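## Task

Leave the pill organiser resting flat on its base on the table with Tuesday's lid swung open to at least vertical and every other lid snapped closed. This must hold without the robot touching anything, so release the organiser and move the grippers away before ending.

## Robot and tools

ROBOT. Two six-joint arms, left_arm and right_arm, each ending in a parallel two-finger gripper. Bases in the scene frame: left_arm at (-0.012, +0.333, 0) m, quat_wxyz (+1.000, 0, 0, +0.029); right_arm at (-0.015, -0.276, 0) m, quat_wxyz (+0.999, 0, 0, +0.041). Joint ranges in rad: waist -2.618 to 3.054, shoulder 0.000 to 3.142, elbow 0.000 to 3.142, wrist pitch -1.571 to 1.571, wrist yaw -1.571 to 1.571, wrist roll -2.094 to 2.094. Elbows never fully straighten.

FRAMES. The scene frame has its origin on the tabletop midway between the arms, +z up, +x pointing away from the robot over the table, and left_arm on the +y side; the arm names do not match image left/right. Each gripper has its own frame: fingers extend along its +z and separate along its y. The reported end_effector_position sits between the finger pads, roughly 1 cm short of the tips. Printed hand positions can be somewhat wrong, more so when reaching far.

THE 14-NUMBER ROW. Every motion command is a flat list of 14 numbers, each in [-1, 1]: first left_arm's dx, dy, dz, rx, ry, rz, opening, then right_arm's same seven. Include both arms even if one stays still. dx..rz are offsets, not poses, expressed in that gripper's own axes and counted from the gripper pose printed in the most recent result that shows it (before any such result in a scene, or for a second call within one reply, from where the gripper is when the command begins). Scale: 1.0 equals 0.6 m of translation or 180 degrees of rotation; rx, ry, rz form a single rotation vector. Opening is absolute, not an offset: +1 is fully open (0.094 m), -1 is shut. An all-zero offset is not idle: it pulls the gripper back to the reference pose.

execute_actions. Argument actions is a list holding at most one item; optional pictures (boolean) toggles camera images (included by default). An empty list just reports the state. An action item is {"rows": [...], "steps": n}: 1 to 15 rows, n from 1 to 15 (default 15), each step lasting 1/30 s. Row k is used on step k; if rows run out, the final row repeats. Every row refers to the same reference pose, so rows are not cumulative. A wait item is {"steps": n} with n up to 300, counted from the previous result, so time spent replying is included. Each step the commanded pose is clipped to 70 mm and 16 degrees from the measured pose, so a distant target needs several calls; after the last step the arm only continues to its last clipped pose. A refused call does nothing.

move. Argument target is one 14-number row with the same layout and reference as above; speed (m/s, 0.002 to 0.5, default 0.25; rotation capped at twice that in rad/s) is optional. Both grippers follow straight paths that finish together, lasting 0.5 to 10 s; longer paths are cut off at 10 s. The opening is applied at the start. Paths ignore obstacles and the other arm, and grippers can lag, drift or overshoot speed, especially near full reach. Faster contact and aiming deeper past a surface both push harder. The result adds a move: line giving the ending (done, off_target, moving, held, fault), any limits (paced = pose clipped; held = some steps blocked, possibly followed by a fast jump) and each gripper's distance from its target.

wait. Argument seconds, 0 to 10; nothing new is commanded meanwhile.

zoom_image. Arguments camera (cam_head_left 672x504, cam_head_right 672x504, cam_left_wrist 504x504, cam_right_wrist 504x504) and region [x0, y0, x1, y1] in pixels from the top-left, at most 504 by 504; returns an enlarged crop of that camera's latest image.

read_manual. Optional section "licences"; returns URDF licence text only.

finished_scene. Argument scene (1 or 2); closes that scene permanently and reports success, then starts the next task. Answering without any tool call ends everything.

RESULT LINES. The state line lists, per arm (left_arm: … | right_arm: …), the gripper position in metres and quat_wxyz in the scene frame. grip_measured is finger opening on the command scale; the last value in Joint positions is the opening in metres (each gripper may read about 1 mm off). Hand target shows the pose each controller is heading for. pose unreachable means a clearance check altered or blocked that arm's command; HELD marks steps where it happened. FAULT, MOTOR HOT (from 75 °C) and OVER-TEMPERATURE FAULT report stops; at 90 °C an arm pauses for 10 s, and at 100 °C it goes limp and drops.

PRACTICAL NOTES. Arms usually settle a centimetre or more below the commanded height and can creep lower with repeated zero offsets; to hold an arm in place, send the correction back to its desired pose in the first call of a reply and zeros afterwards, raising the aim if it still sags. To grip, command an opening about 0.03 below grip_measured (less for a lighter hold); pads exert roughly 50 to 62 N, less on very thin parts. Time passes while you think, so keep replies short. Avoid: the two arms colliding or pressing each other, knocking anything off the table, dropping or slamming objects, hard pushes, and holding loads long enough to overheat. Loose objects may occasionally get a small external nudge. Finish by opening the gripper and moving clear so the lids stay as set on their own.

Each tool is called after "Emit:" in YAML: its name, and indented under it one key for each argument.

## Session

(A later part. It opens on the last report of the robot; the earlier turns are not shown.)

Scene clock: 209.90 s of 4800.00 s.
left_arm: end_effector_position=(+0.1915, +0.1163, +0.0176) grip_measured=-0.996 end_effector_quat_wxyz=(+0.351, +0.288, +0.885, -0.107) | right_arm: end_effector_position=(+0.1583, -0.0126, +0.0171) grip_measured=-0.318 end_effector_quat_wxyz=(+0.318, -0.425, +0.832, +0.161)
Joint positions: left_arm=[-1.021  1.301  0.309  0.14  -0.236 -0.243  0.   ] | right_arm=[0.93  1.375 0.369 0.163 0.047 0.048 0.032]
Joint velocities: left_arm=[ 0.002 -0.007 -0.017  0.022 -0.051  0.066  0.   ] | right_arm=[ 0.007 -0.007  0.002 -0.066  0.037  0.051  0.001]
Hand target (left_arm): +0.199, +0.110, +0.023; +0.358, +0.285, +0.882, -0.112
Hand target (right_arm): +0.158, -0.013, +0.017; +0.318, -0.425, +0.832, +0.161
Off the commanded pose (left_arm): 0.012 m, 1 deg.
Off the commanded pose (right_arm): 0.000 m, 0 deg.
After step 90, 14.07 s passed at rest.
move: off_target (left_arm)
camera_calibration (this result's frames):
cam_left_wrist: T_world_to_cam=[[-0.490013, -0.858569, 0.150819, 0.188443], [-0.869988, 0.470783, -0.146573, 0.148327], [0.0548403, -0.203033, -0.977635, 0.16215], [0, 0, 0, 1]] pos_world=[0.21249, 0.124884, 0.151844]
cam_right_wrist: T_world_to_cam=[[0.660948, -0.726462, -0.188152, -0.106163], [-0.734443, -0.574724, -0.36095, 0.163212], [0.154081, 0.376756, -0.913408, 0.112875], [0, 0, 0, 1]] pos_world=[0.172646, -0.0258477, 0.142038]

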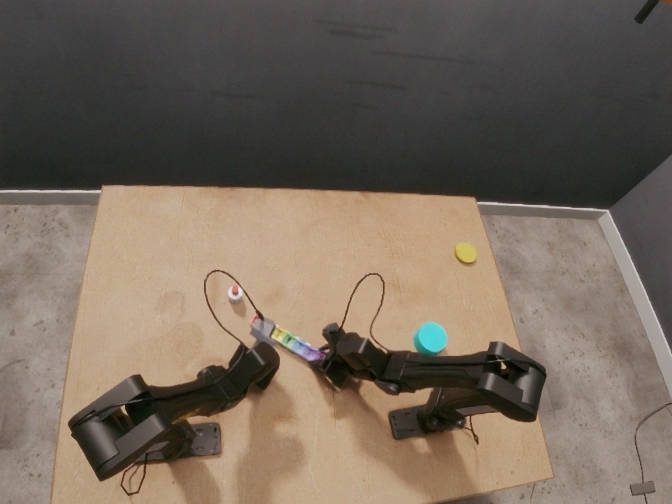

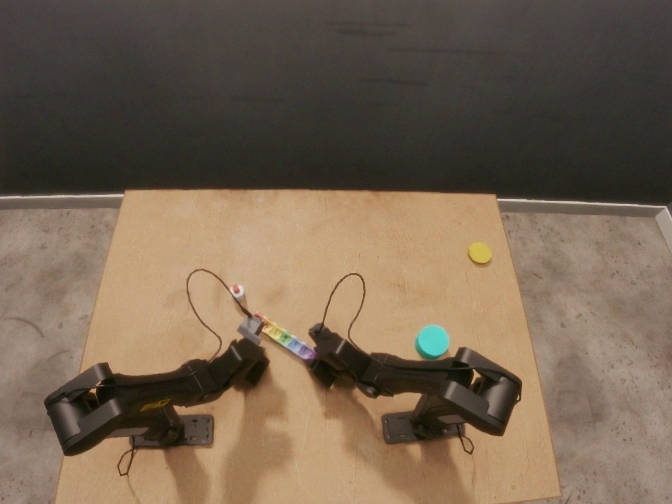

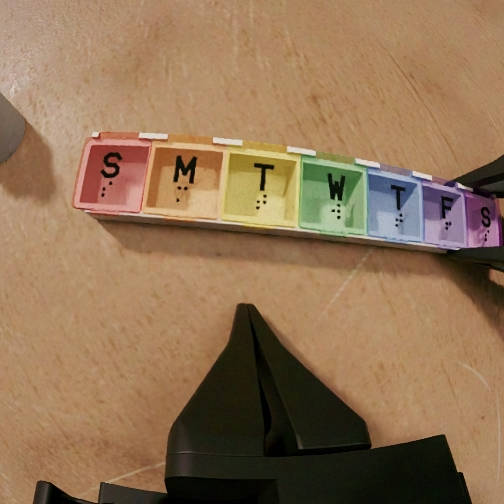

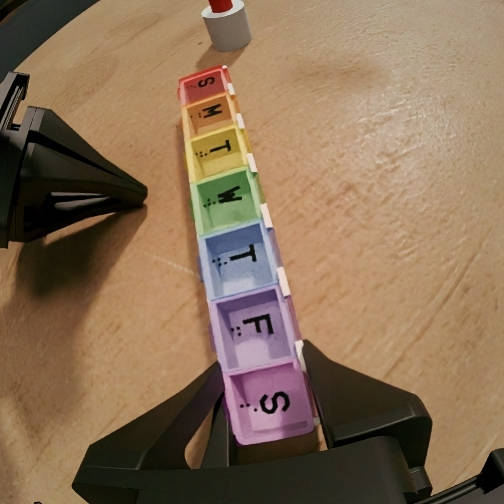

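Emit:
zoom_image:
  camera: "cam_right_wrist"
  region: [90, 110, 270, 250]

Region (90, 110, 270, 250) of cam_right_wrist's 504x504 image, scaled by 2.800, with more detail than that image has.

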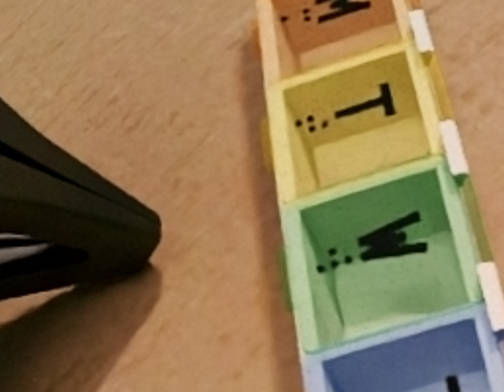

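Emit:
move:
  target: [-0.0405,-0.004,0.0277,0,0,0,-1, 0,0,0,0,0,0,-0.35]
  speed: 0.03

Scene clock: 226.27 s of 4800.00 s.
left_arm: end_effector_position=(+0.2065, +0.1035, +0.0173) grip_measured=-0.996 end_effector_quat_wxyz=(+0.346, +0.291, +0.886, -0.104) | right_arm: end_effector_position=(+0.1583, -0.0126, +0.0171) grip_measured=-0.318 end_effector_quat_wxyz=(+0.318, -0.425, +0.832, +0.161)
Joint positions: left_arm=[-0.996  1.398  0.382  0.158 -0.219 -0.221  0.   ] | right_arm=[0.93  1.375 0.369 0.163 0.047 0.048 0.032]
Joint velocities: left_arm=[ 0.007 -0.002 -0.017 -0.066 -0.007  0.022 -0.001] | right_arm=[-0.017 -0.002  0.002  0.007  0.007  0.022  0.002]
Hand target (left_arm): +0.214, +0.098, +0.022; +0.351, +0.289, +0.884, -0.107
Hand target (right_arm): +0.158, -0.013, +0.017; +0.318, -0.425, +0.832, +0.161
Off the commanded pose (left_arm): 0.011 m, 1 deg.
Off the commanded pose (right_arm): 0.000 m, 0 deg.
After step 90, 12.13 s passed at rest.
move: off_target (left_arm)
camera_calibration (this result's frames):
cam_left_wrist: T_world_to_cam=[[-0.490482, -0.859262, 0.145247, 0.185101], [-0.870079, 0.473509, -0.136938, 0.166951], [0.0488903, -0.193542, -0.979873, 0.158748], [0, 0, 0, 1]] pos_world=[0.228288, 0.110722, 0.15153]
cam_right_wrist: T_world_to_cam=[[0.660948, -0.726462, -0.188152, -0.106163], [-0.734443, -0.574724, -0.36095, 0.163212], [0.154081, 0.376756, -0.913408, 0.112875], [0, 0, 0, 1]] pos_world=[0.172646, -0.0258477, 0.142038]

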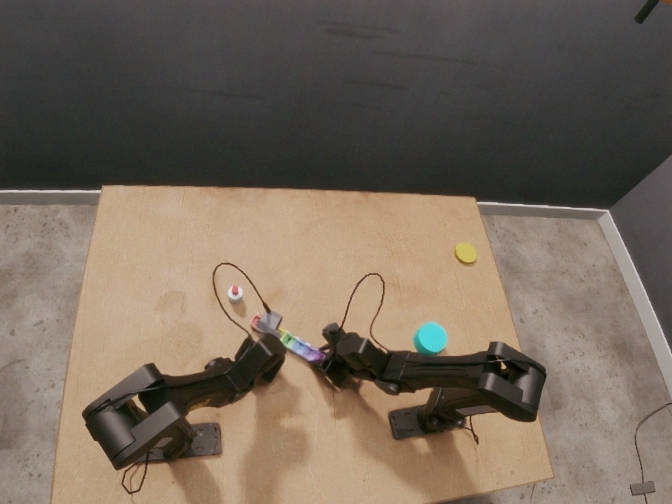

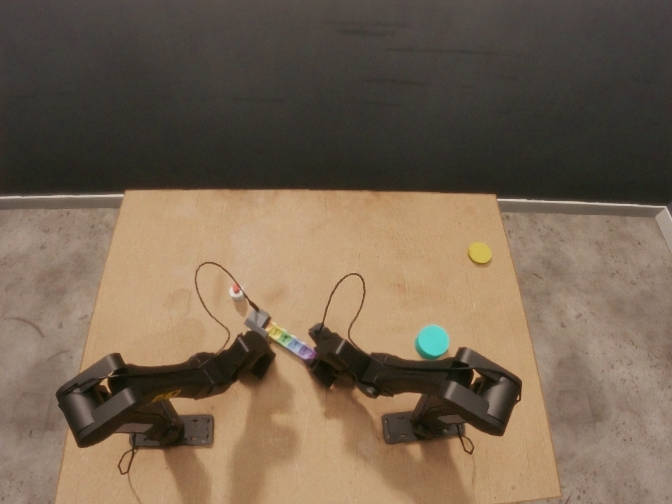

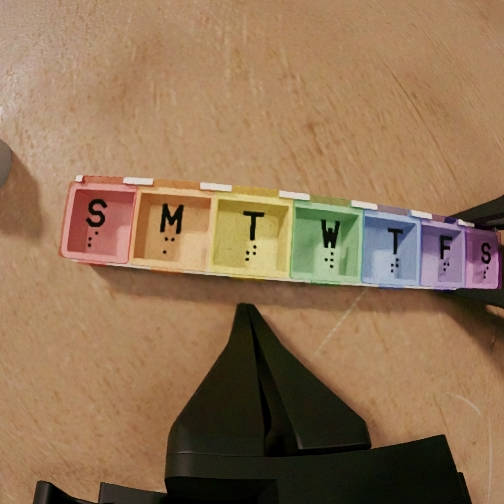

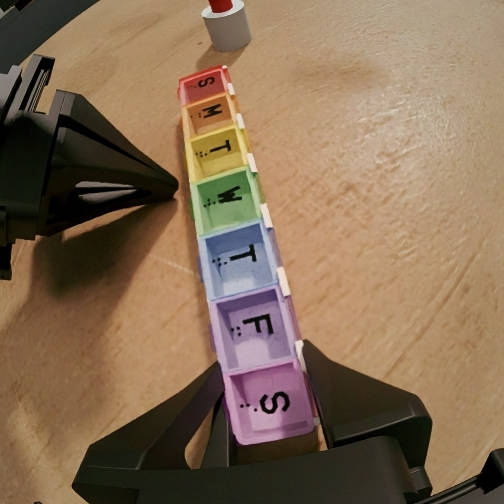

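Emit:
zoom_image:
  camera: "cam_left_wrist"
  region: [200, 240, 300, 330]

Emit:
zoom_image:
  camera: "cam_right_wrist"
  region: [130, 120, 250, 230]

Region (200, 240, 300, 330) of cam_left_wrist's 504x504 image, scaled by 5.040, with more detail than that image has; it fills the top 454 rows of this view, and the rest is white.

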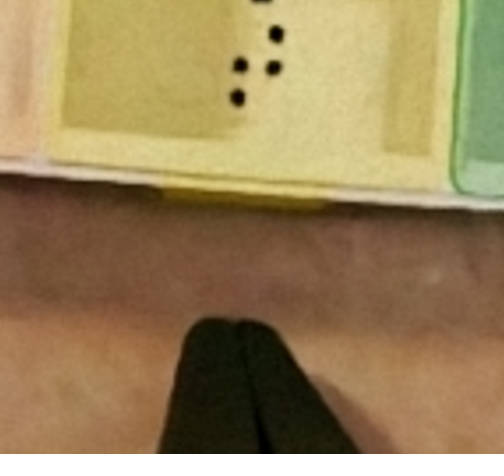

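Region (130, 120, 250, 230) of cam_right_wrist's 504x504 image, scaled by 4.200, with more detail than that image has; it fills the top 462 rows of this view, and the rest is white.

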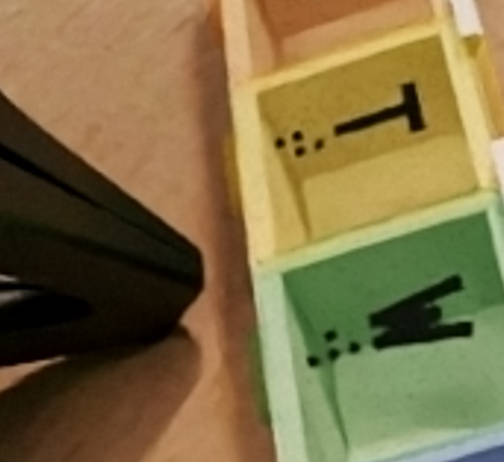

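Emit:
move:
  target: [-0.0293,0,0.0215,0,0,0,-1, 0,0,0,0,0,0,-0.35]
  speed: 0.02

Emit:
zoom_image:
  camera: "cam_left_wrist"
  region: [200, 240, 300, 330]

Emit:
zoom_image:
  camera: "cam_right_wrist"
  region: [130, 120, 250, 230]

Scene clock: 241.93 s of 4800.00 s.
left_arm: end_effector_position=(+0.2172, +0.0959, +0.0173) grip_measured=-0.996 end_effector_quat_wxyz=(+0.345, +0.292, +0.886, -0.103) | right_arm: end_effector_position=(+0.1593, -0.0132, +0.0172) grip_measured=-0.318 end_effector_quat_wxyz=(+0.319, -0.423, +0.833, +0.159)
Joint positions: left_arm=[-0.977  1.455  0.429  0.168 -0.207 -0.204  0.   ] | right_arm=[0.93  1.375 0.369 0.163 0.054 0.051 0.032]
Joint velocities: left_arm=[ 0.002  0.002 -0.002 -0.007 -0.051 -0.051 -0.001] | right_arm=[-0.002  0.007 -0.012  0.022 -0.066  0.007 -0.001]
Hand target (left_arm): +0.224, +0.091, +0.019; +0.347, +0.291, +0.886, -0.104
Hand target (right_arm): +0.158, -0.013, +0.017; +0.318, -0.425, +0.832, +0.161
Off the commanded pose (left_arm): 0.009 m, 0 deg.
Off the commanded pose (right_arm): 0.001 m, 0 deg.
After step 90, 11.37 s passed at rest.
move: done
camera_calibration (this result's frames):
cam_left_wrist: T_world_to_cam=[[-0.491745, -0.859043, 0.142239, 0.184134], [-0.869426, 0.475438, -0.134378, 0.179464], [0.047811, -0.189746, -0.980668, 0.156591], [0, 0, 0, 1]] pos_world=[0.239091, 0.102568, 0.151489]
cam_right_wrist: T_world_to_cam=[[0.656713, -0.731093, -0.185016, -0.106762], [-0.737144, -0.570502, -0.362141, 0.164088], [0.159207, 0.374206, -0.913577, 0.11217], [0, 0, 0, 1]] pos_world=[0.17321, -0.026415, 0.142147]

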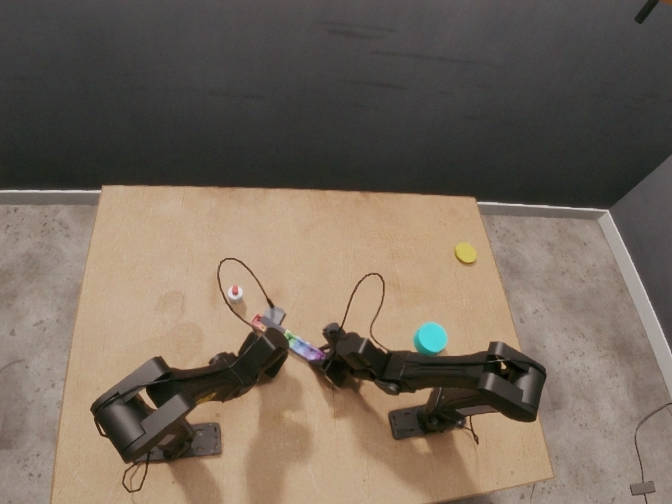

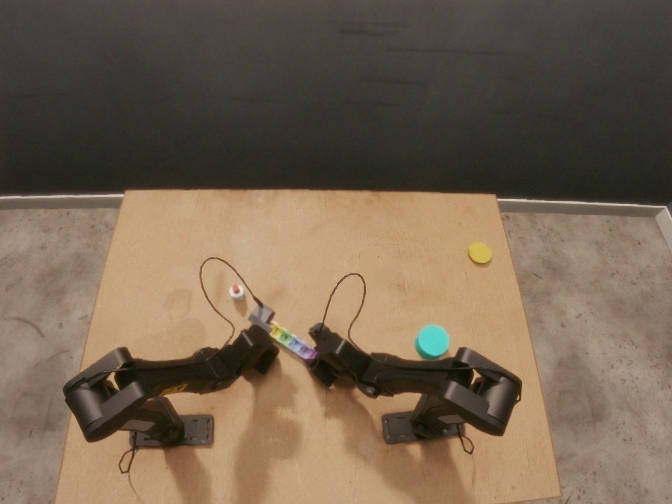

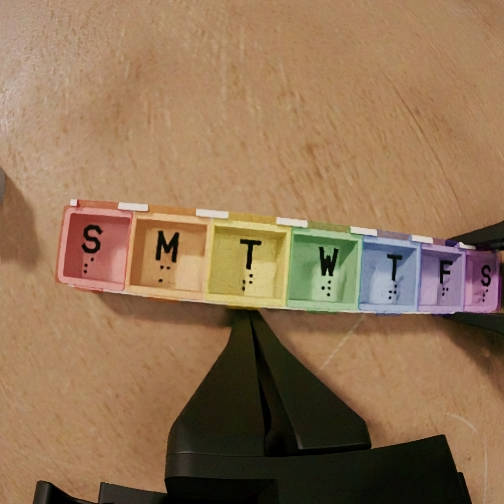

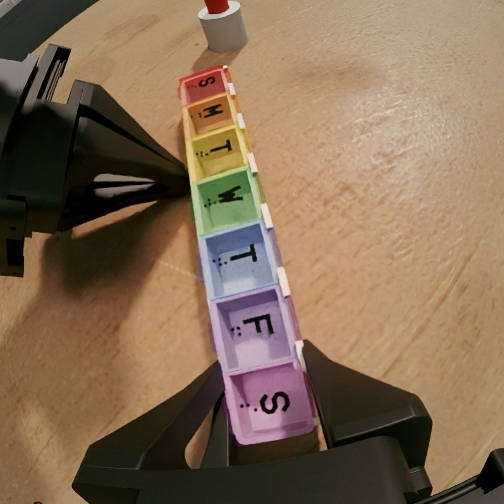

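Region (200, 240, 300, 330) of cam_left_wrist's 504x504 image, scaled by 5.040, with more detail than that image has; it fills the top 454 rows of this view, and the rest is white.

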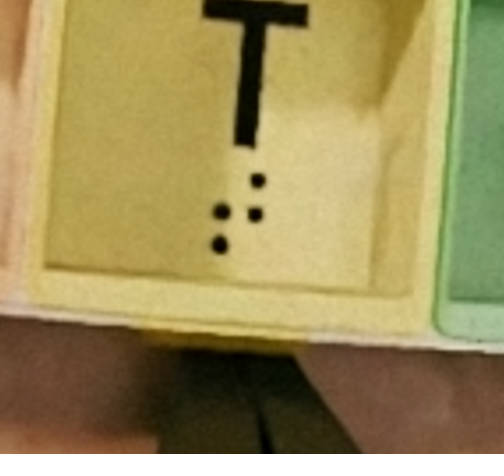

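Region (130, 120, 250, 230) of cam_right_wrist's 504x504 image, scaled by 4.200, with more detail than that image has; it fills the top 462 rows of this view, and the rest is white.

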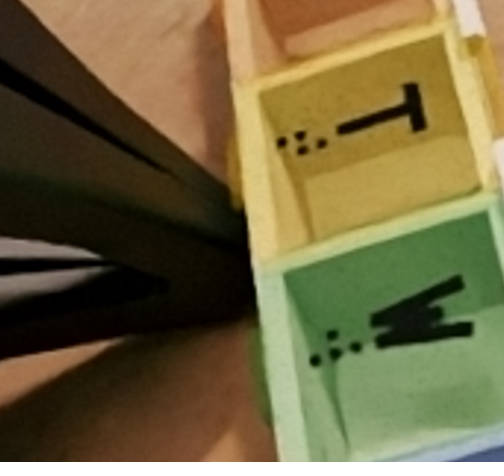

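Emit:
move:
  target: [-0.033,0,-0.0147,0,0,0,-1, 0,0,0,0,0,0,-0.35]
  speed: 0.02

Emit:
zoom_image:
  camera: "cam_right_wrist"
  region: [100, 80, 280, 240]

Scene clock: 246.57 s of 4800.00 s.
left_arm: end_effector_position=(+0.2158, +0.0970, +0.0173) grip_measured=-0.996 end_effector_quat_wxyz=(+0.326, +0.298, +0.893, -0.091) | right_arm: end_effector_position=(+0.1594, -0.0133, +0.0172) grip_measured=-0.318 end_effector_quat_wxyz=(+0.319, -0.423, +0.833, +0.158)
Joint positions: left_arm=[-0.977  1.455  0.471  0.078 -0.205 -0.203  0.   ] | right_arm=[0.93  1.375 0.369 0.163 0.054 0.051 0.032]
Joint velocities: left_arm=[-0.002 -0.002  0.017 -0.081  0.095 -0.051 -0.001] | right_arm=[-0.007 -0.002  0.012 -0.022 -0.022  0.037  0.001]
Hand target (left_arm): +0.224, +0.090, +0.037; +0.346, +0.292, +0.886, -0.103
Hand target (right_arm): +0.159, -0.013, +0.017; +0.319, -0.423, +0.833, +0.159
Off the commanded pose (left_arm): 0.022 m, 3 deg.
Off the commanded pose (right_arm): 0.000 m, 0 deg.
After step 90, 0.33 s passed at rest.
move: off_target (left_arm)
camera_calibration (this result's frames):
cam_left_wrist: T_world_to_cam=[[-0.489889, -0.8628, 0.124838, 0.184614], [-0.87161, 0.481881, -0.0899229, 0.176825], [0.0174287, -0.152862, -0.988094, 0.160054], [0, 0, 0, 1]] pos_world=[0.241773, 0.0985426, 0.151002]
cam_right_wrist: T_world_to_cam=[[0.656326, -0.731446, -0.184991, -0.106769], [-0.737437, -0.570105, -0.36217, 0.164161], [0.159443, 0.374121, -0.913571, 0.112139], [0, 0, 0, 1]] pos_world=[0.173254, -0.0264607, 0.14215]

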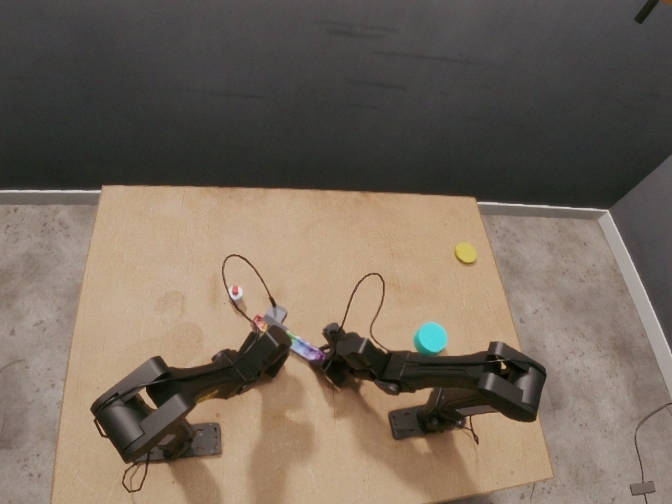

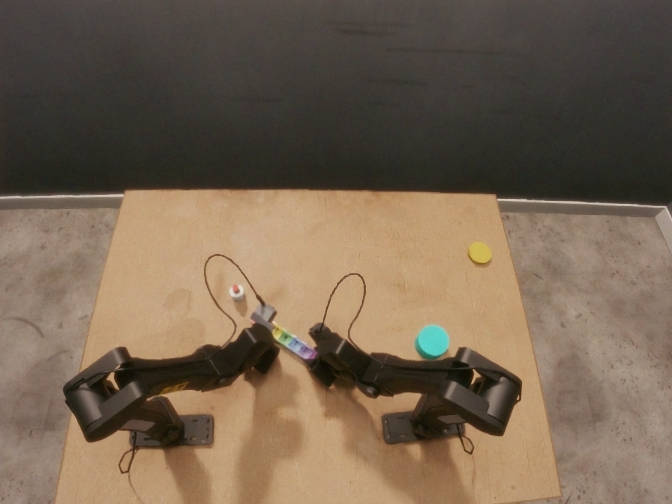

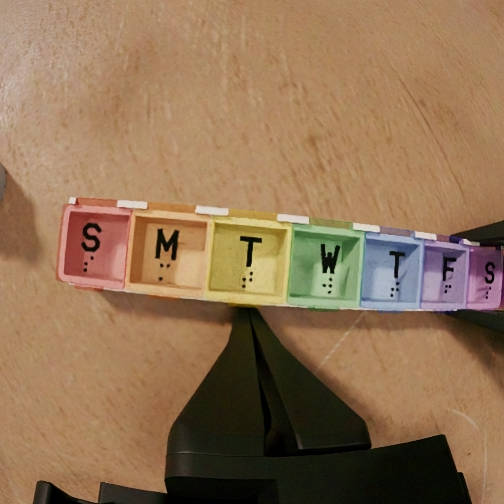

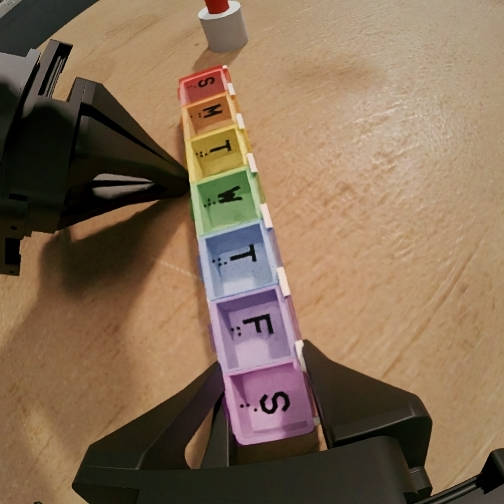

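Region (100, 80, 280, 240) of cam_right_wrist's 504x504 image, scaled by 2.800, with more detail than that image has.

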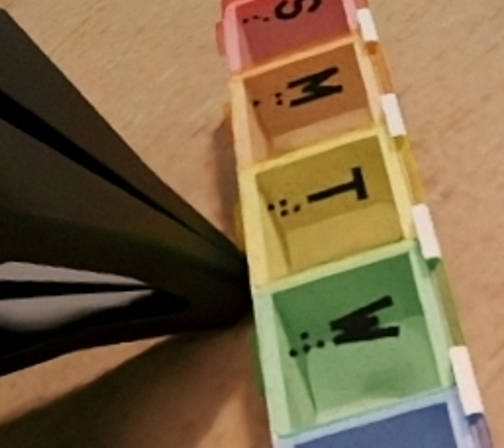

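Emit:
move:
  target: [-0.05,0,-0.041,0,0,0,-1, 0,0,0,0,0,0,-0.37]
  speed: 0.02

Emit:
zoom_image:
  camera: "cam_right_wrist"
  region: [100, 80, 280, 240]

Scene clock: 256.37 s of 4800.00 s.
left_arm: end_effector_position=(+0.2119, +0.1016, +0.0326) grip_measured=-0.996 end_effector_quat_wxyz=(+0.300, +0.305, +0.901, -0.074) | right_arm: end_effector_position=(+0.1594, -0.0133, +0.0172) grip_measured=-0.318 end_effector_quat_wxyz=(+0.319, -0.423, +0.833, +0.158)
Joint positions: left_arm=[-0.977  1.399  0.552 -0.125 -0.203 -0.202  0.   ] | right_arm=[0.93  1.375 0.369 0.163 0.054 0.051 0.032]
Joint velocities: left_arm=[-0.017 -0.007 -0.017  0.007  0.037 -0.11   0.   ] | right_arm=[-0.002 -0.012  0.002 -0.081 -0.007 -0.022 -0.002]
Hand target (left_arm): +0.221, +0.091, +0.055; +0.326, +0.298, +0.892, -0.091
Hand target (right_arm): +0.159, -0.013, +0.017; +0.319, -0.423, +0.833, +0.158
Off the commanded pose (left_arm): 0.027 m, 4 deg.
Off the commanded pose (right_arm): 0.000 m, 0 deg.
After step 90, 4.63 s passed at rest.
move: off_target (left_arm)
camera_calibration (this result's frames):
cam_left_wrist: T_world_to_cam=[[-0.486305, -0.868074, 0.0997716, 0.185386], [-0.873471, 0.486027, -0.0287269, 0.170591], [-0.0235546, -0.101118, -0.994596, 0.17956], [0, 0, 0, 1]] pos_world=[0.24339, 0.0961737, 0.164994]
cam_right_wrist: T_world_to_cam=[[0.656326, -0.731446, -0.184991, -0.106769], [-0.737437, -0.570105, -0.36217, 0.164161], [0.159443, 0.374121, -0.913571, 0.112139], [0, 0, 0, 1]] pos_world=[0.173254, -0.0264607, 0.14215]

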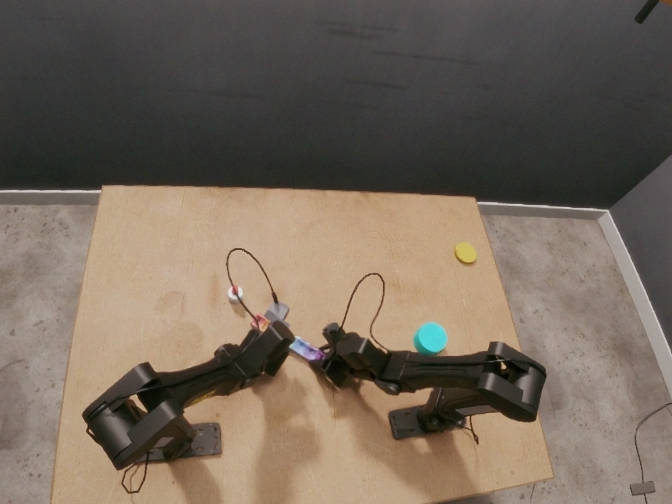

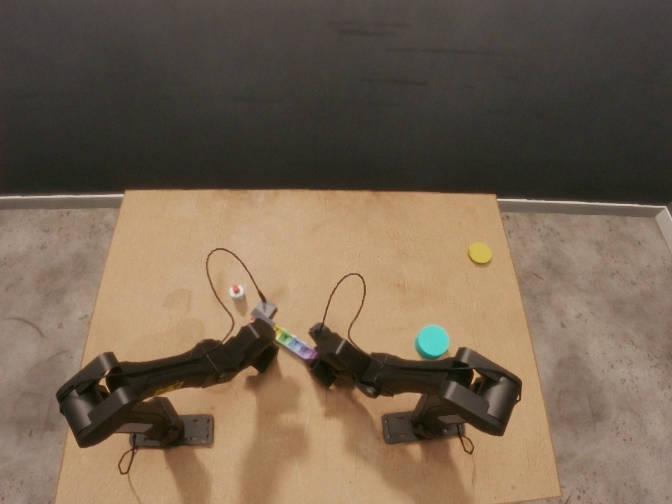

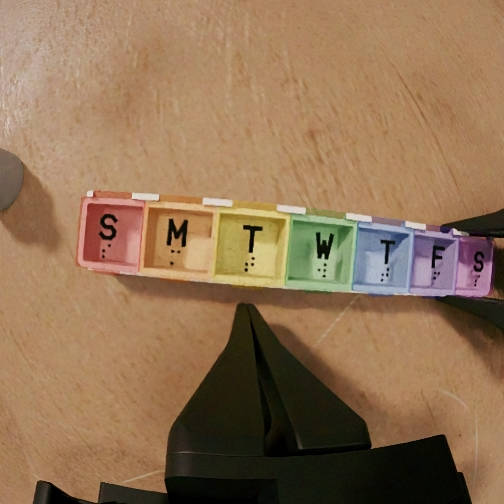

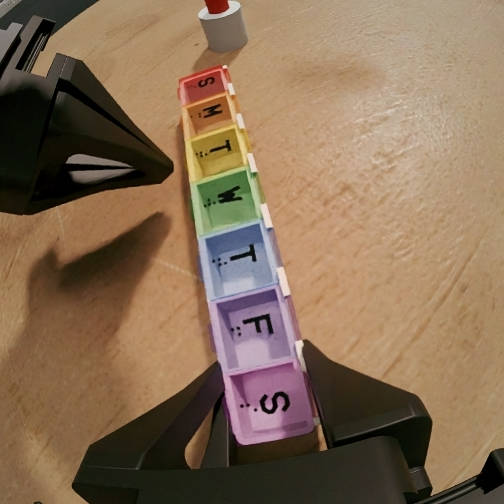

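Region (100, 80, 280, 240) of cam_right_wrist's 504x504 image, scaled by 2.800, with more detail than that image has.

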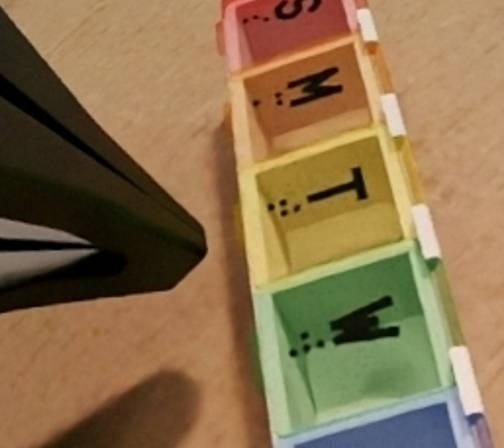

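Emit:
move:
  target: [0.007,-0.004,0.0205,0,-0.067,0,-1, 0,0,0,0,0,0,-0.37]
  speed: 0.03

Emit:
zoom_image:
  camera: "cam_right_wrist"
  region: [100, 80, 280, 240]

Emit:
zoom_image:
  camera: "cam_left_wrist"
  region: [190, 220, 310, 330]

Scene clock: 294.33 s of 4800.00 s.
left_arm: end_effector_position=(+0.2142, +0.0988, +0.0220) grip_measured=-0.996 end_effector_quat_wxyz=(+0.386, +0.293, +0.868, -0.109) | right_arm: end_effector_position=(+0.1594, -0.0133, +0.0172) grip_measured=-0.318 end_effector_quat_wxyz=(+0.319, -0.423, +0.833, +0.158)
Joint positions: left_arm=[-1.001  1.42   0.341  0.304 -0.248 -0.185  0.   ] | right_arm=[0.93  1.375 0.369 0.163 0.054 0.051 0.032]
Joint velocities: left_arm=[ 0.012 -0.012 -0.012  0.007 -0.037  0.051  0.   ] | right_arm=[-0.007 -0.012  0.017  0.037 -0.007 -0.051  0.001]
Hand target (left_arm): +0.214, +0.098, +0.020; +0.392, +0.297, +0.864, -0.106
Hand target (right_arm): +0.159, -0.013, +0.017; +0.319, -0.423, +0.833, +0.158
Off the commanded pose (left_arm): 0.002 m, 1 deg.
Off the commanded pose (right_arm): 0.000 m, 0 deg.
After step 90, 31.13 s passed at rest.
move: done
camera_calibration (this result's frames):
cam_left_wrist: T_world_to_cam=[[-0.510956, -0.849167, 0.133562, 0.187803], [-0.850448, 0.476753, -0.222362, 0.173884], [0.125146, -0.227205, -0.965772, 0.148782], [0, 0, 0, 1]] pos_world=[0.225218, 0.11038, 0.157271]
cam_right_wrist: T_world_to_cam=[[0.656326, -0.731446, -0.184991, -0.106769], [-0.737437, -0.570105, -0.36217, 0.164161], [0.159443, 0.374121, -0.913571, 0.112139], [0, 0, 0, 1]] pos_world=[0.173254, -0.0264607, 0.14215]

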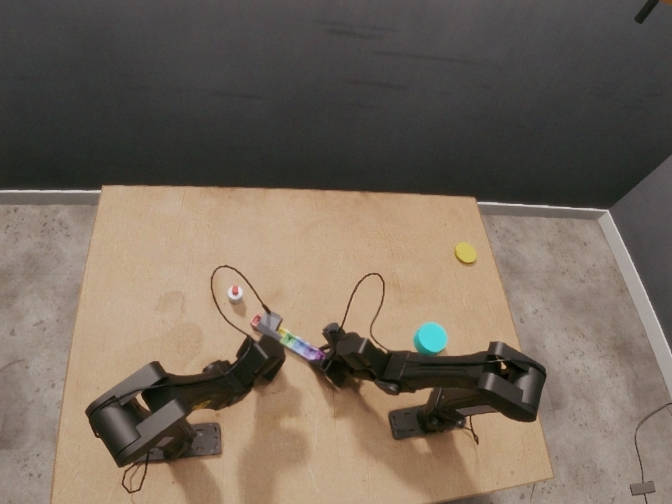

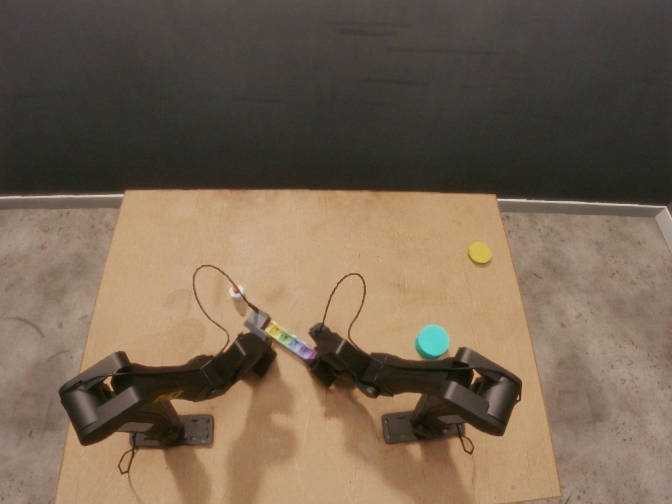

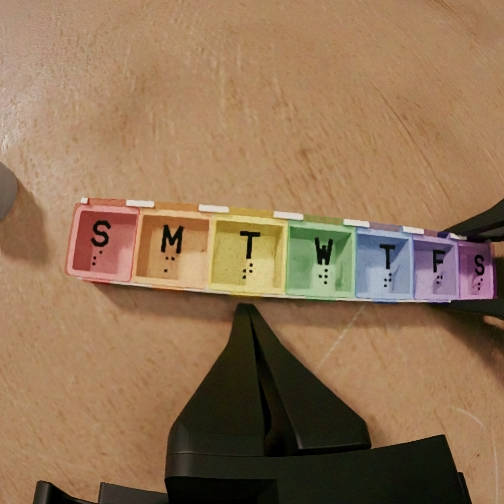

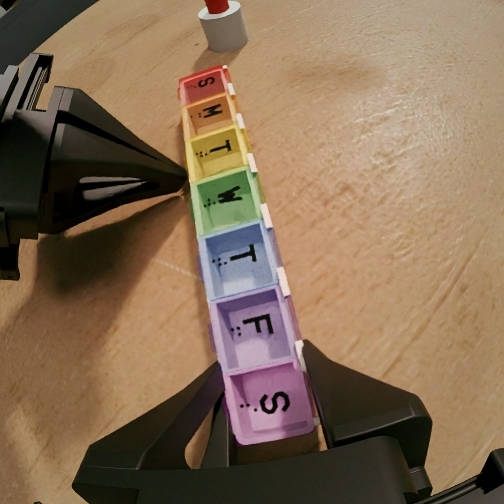

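Region (100, 80, 280, 240) of cam_right_wrist's 504x504 image, scaled by 2.800, with more detail than that image has.

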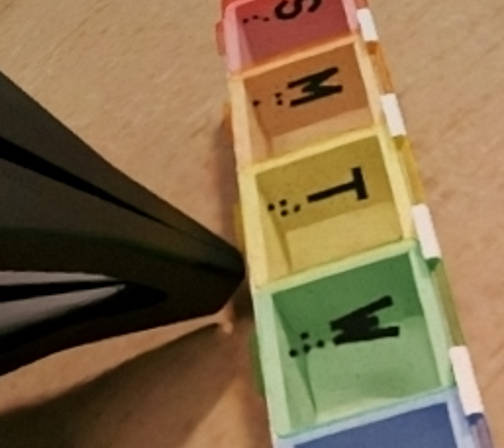

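Region (190, 220, 310, 330) of cam_left_wrist's 504x504 image, scaled by 4.200, with more detail than that image has; it fills the top 462 rows of this view, and the rest is white.

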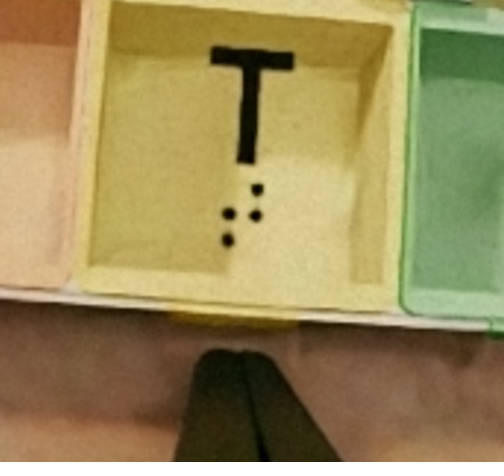

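Emit:
move:
  target: [0.0086,0,0.0079,0,0,0,-1, 0,0,0,0,0,0,-0.37]
  speed: 0.01

Scene clock: 300.93 s of 4800.00 s.
left_arm: end_effector_position=(+0.2150, +0.0973, +0.0191) grip_measured=-0.996 end_effector_quat_wxyz=(+0.386, +0.294, +0.868, -0.109) | right_arm: end_effector_position=(+0.1594, -0.0133, +0.0172) grip_measured=-0.318 end_effector_quat_wxyz=(+0.319, -0.423, +0.833, +0.158)
Joint positions: left_arm=[-1.001  1.442  0.341  0.326 -0.247 -0.185  0.   ] | right_arm=[0.93  1.375 0.369 0.163 0.054 0.051 0.032]
Joint velocities: left_arm=[-0.007 -0.007 -0.007  0.037 -0.022 -0.007 -0.   ] | right_arm=[-0.012 -0.012 -0.007  0.066 -0.037 -0.051  0.   ]
Hand target (left_arm): +0.214, +0.099, +0.015; +0.386, +0.293, +0.868, -0.109
Hand target (right_arm): +0.159, -0.013, +0.017; +0.319, -0.423, +0.833, +0.158
Off the commanded pose (left_arm): 0.004 m, 0 deg.
Off the commanded pose (right_arm): 0.000 m, 0 deg.
After step 90, 2.53 s passed at rest.
move: done
camera_calibration (this result's frames):
cam_left_wrist: T_world_to_cam=[[-0.512007, -0.848424, 0.134259, 0.187458], [-0.849961, 0.477812, -0.221952, 0.174366], [0.124159, -0.227756, -0.96577, 0.145799], [0, 0, 0, 1]] pos_world=[0.226081, 0.108936, 0.154342]
cam_right_wrist: T_world_to_cam=[[0.656326, -0.731446, -0.184991, -0.106769], [-0.737437, -0.570105, -0.36217, 0.164161], [0.159443, 0.374121, -0.913571, 0.112139], [0, 0, 0, 1]] pos_world=[0.173254, -0.0264607, 0.14215]

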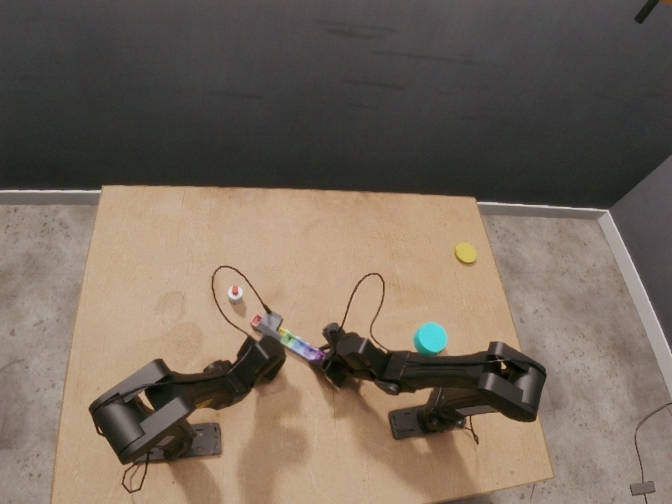

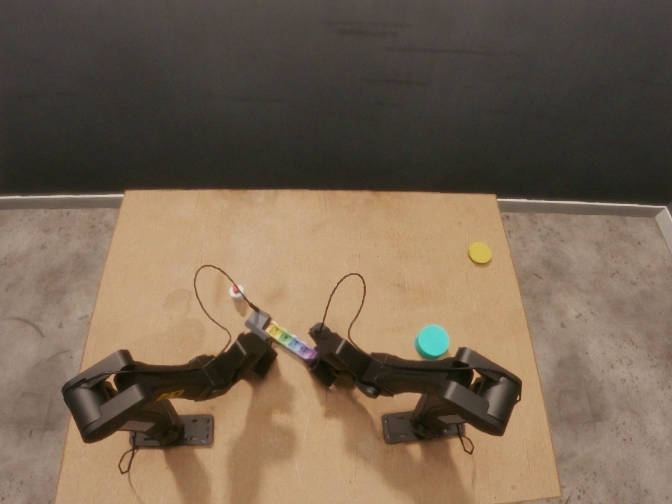

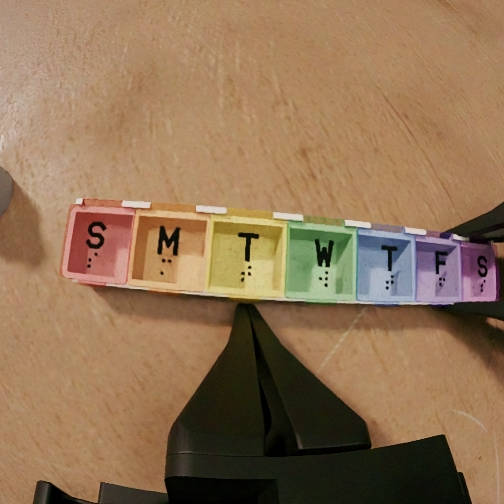

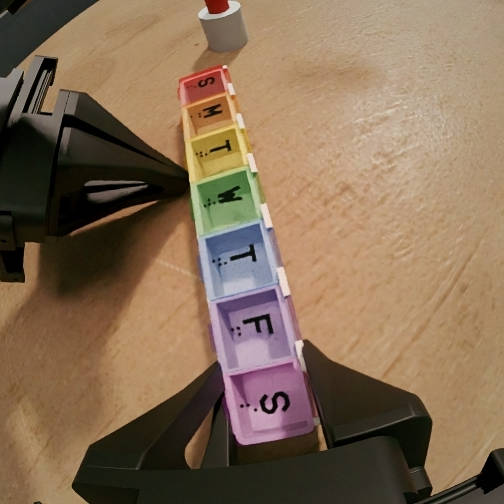

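Emit:
move:
  target: [0.010,0,0.003,0,0,0,-1, 0,0,0,0,0,0,-0.37]
  speed: 0.01

Emit:
zoom_image:
  camera: "cam_left_wrist"
  region: [190, 220, 310, 330]

Scene clock: 304.83 s of 4800.00 s.
left_arm: end_effector_position=(+0.2158, +0.0961, +0.0206) grip_measured=-0.996 end_effector_quat_wxyz=(+0.389, +0.293, +0.866, -0.112) | right_arm: end_effector_position=(+0.1594, -0.0133, +0.0172) grip_measured=-0.318 end_effector_quat_wxyz=(+0.319, -0.423, +0.833, +0.158)
Joint positions: left_arm=[-1.001  1.442  0.341  0.335 -0.247 -0.185  0.   ] | right_arm=[0.93  1.375 0.369 0.163 0.054 0.051 0.032]
Joint velocities: left_arm=[-0.022 -0.022 -0.002 -0.007 -0.007  0.066 -0.001] | right_arm=[ 0.002  0.007  0.002 -0.037  0.066 -0.051  0.   ]
Hand target (left_arm): +0.213, +0.099, +0.014; +0.386, +0.294, +0.868, -0.109
Hand target (right_arm): +0.159, -0.013, +0.017; +0.319, -0.423, +0.833, +0.158
Off the commanded pose (left_arm): 0.008 m, 1 deg.
Off the commanded pose (right_arm): 0.000 m, 0 deg.
move: done
camera_calibration (this result's frames):
cam_left_wrist: T_world_to_cam=[[-0.512709, -0.847459, 0.137632, 0.186669], [-0.848795, 0.476209, -0.22972, 0.176086], [0.129137, -0.234601, -0.963476, 0.146431], [0, 0, 0, 1]] pos_world=[0.226258, 0.108693, 0.155842]
cam_right_wrist: T_world_to_cam=[[0.656326, -0.731446, -0.184991, -0.106769], [-0.737437, -0.570105, -0.36217, 0.164161], [0.159443, 0.374121, -0.913571, 0.112139], [0, 0, 0, 1]] pos_world=[0.173254, -0.0264607, 0.14215]

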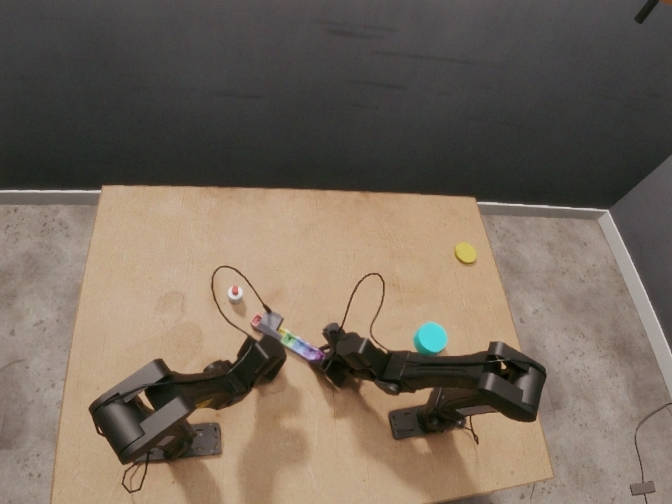

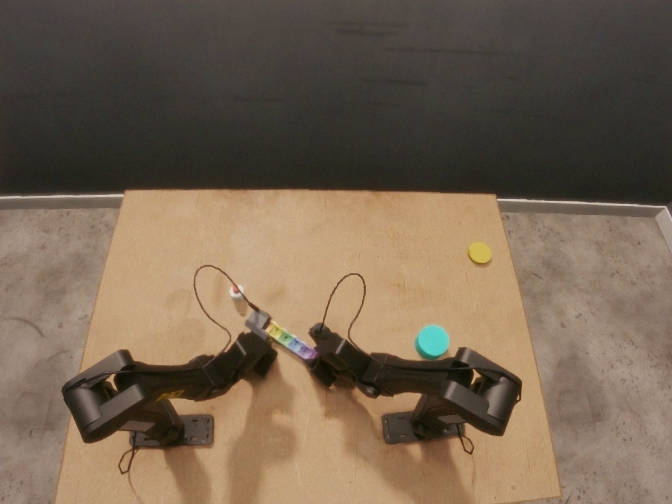

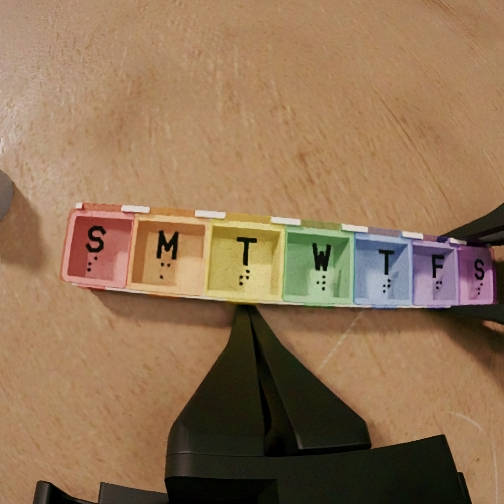

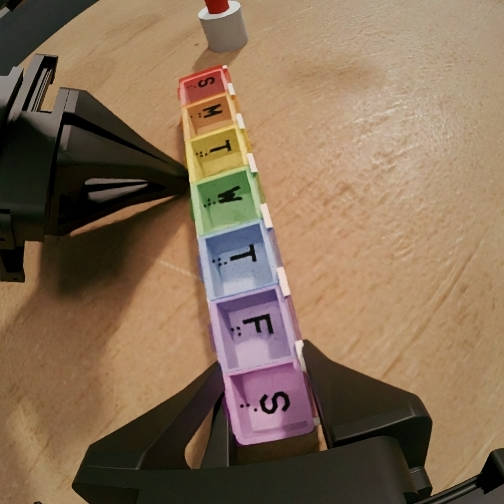

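Region (190, 220, 310, 330) of cam_left_wrist's 504x504 image, scaled by 4.200, with more detail than that image has; it fills the top 462 rows of this view, and the rest is white.

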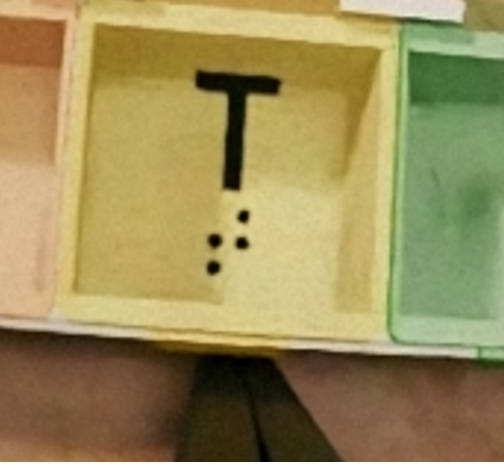

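Emit:
move:
  target: [-0.042,0,0,0,-0.032,0,-1, 0,0,0,0,0,0,-0.37]
  speed: 0.02

Emit:
zoom_image:
  camera: "cam_right_wrist"
  region: [100, 80, 280, 240]

Scene clock: 312.37 s of 4800.00 s.
left_arm: end_effector_position=(+0.2197, +0.0908, +0.0278) grip_measured=-0.996 end_effector_quat_wxyz=(+0.405, +0.298, +0.856, -0.117) | right_arm: end_effector_position=(+0.1619, -0.0150, +0.0173) grip_measured=-0.318 end_effector_quat_wxyz=(+0.323, -0.417, +0.836, +0.153)
Joint positions: left_arm=[-1.001  1.442  0.341  0.375 -0.247 -0.16   0.   ] | right_arm=[0.93  1.375 0.369 0.163 0.071 0.059 0.032]
Joint velocities: left_arm=[-0.012  0.002  0.017  0.037  0.037 -0.022  0.   ] | right_arm=[-0.017 -0.002  0.012 -0.007 -0.007  0.022  0.   ]
Hand target (left_arm): +0.229, +0.086, +0.040; +0.431, +0.287, +0.846, -0.126
Hand target (right_arm): +0.159, -0.013, +0.017; +0.319, -0.423, +0.833, +0.158
Off the commanded pose (left_arm): 0.016 m, 4 deg.
Off the commanded pose (right_arm): 0.003 m, 1 deg.
After step 90, 1.83 s passed at rest.
move: off_target (left_arm)
camera_calibration (this result's frames):
cam_left_wrist: T_world_to_cam=[[-0.530653, -0.836814, 0.13472, 0.186203], [-0.832764, 0.485146, -0.266716, 0.180275], [0.157832, -0.253724, -0.954313, 0.146737], [0, 0, 0, 1]] pos_world=[0.225776, 0.105588, 0.16303]
cam_right_wrist: T_world_to_cam=[[0.644956, -0.743247, -0.177808, -0.108122], [-0.744605, -0.558783, -0.365137, 0.166469], [0.17203, 0.367894, -0.913816, 0.110387], [0, 0, 0, 1]] pos_world=[0.174698, -0.0279524, 0.142433]

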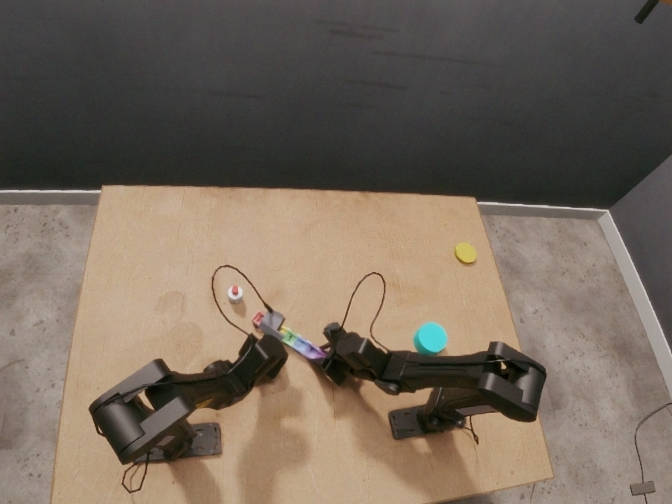

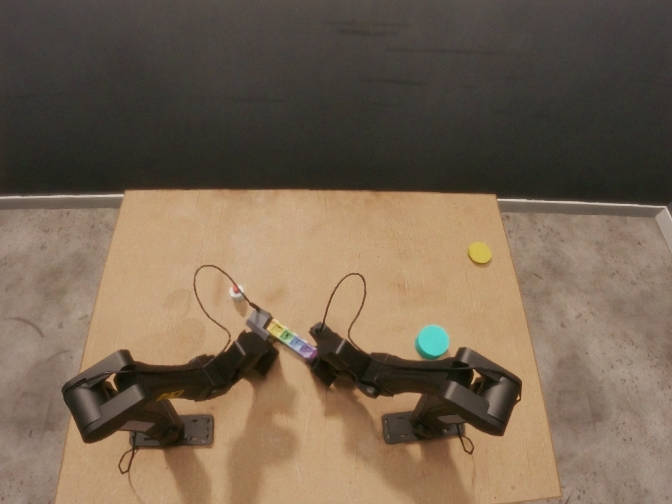

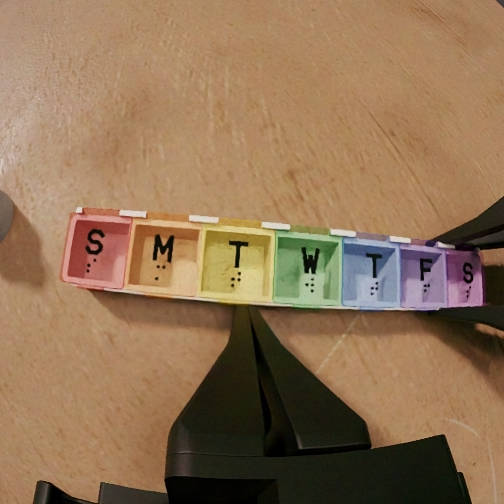

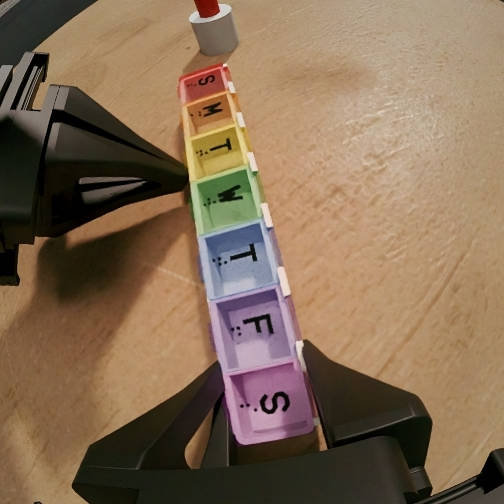

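Region (100, 80, 280, 240) of cam_right_wrist's 504x504 image, scaled by 2.800, with more detail than that image has.

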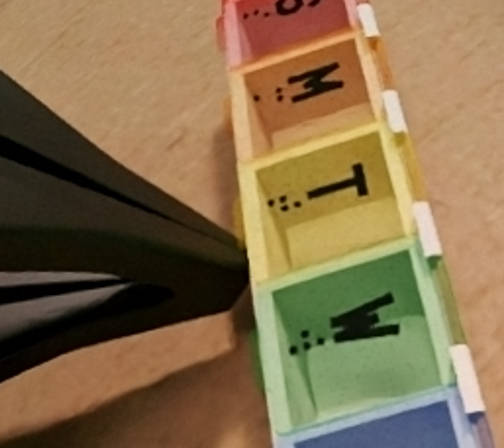

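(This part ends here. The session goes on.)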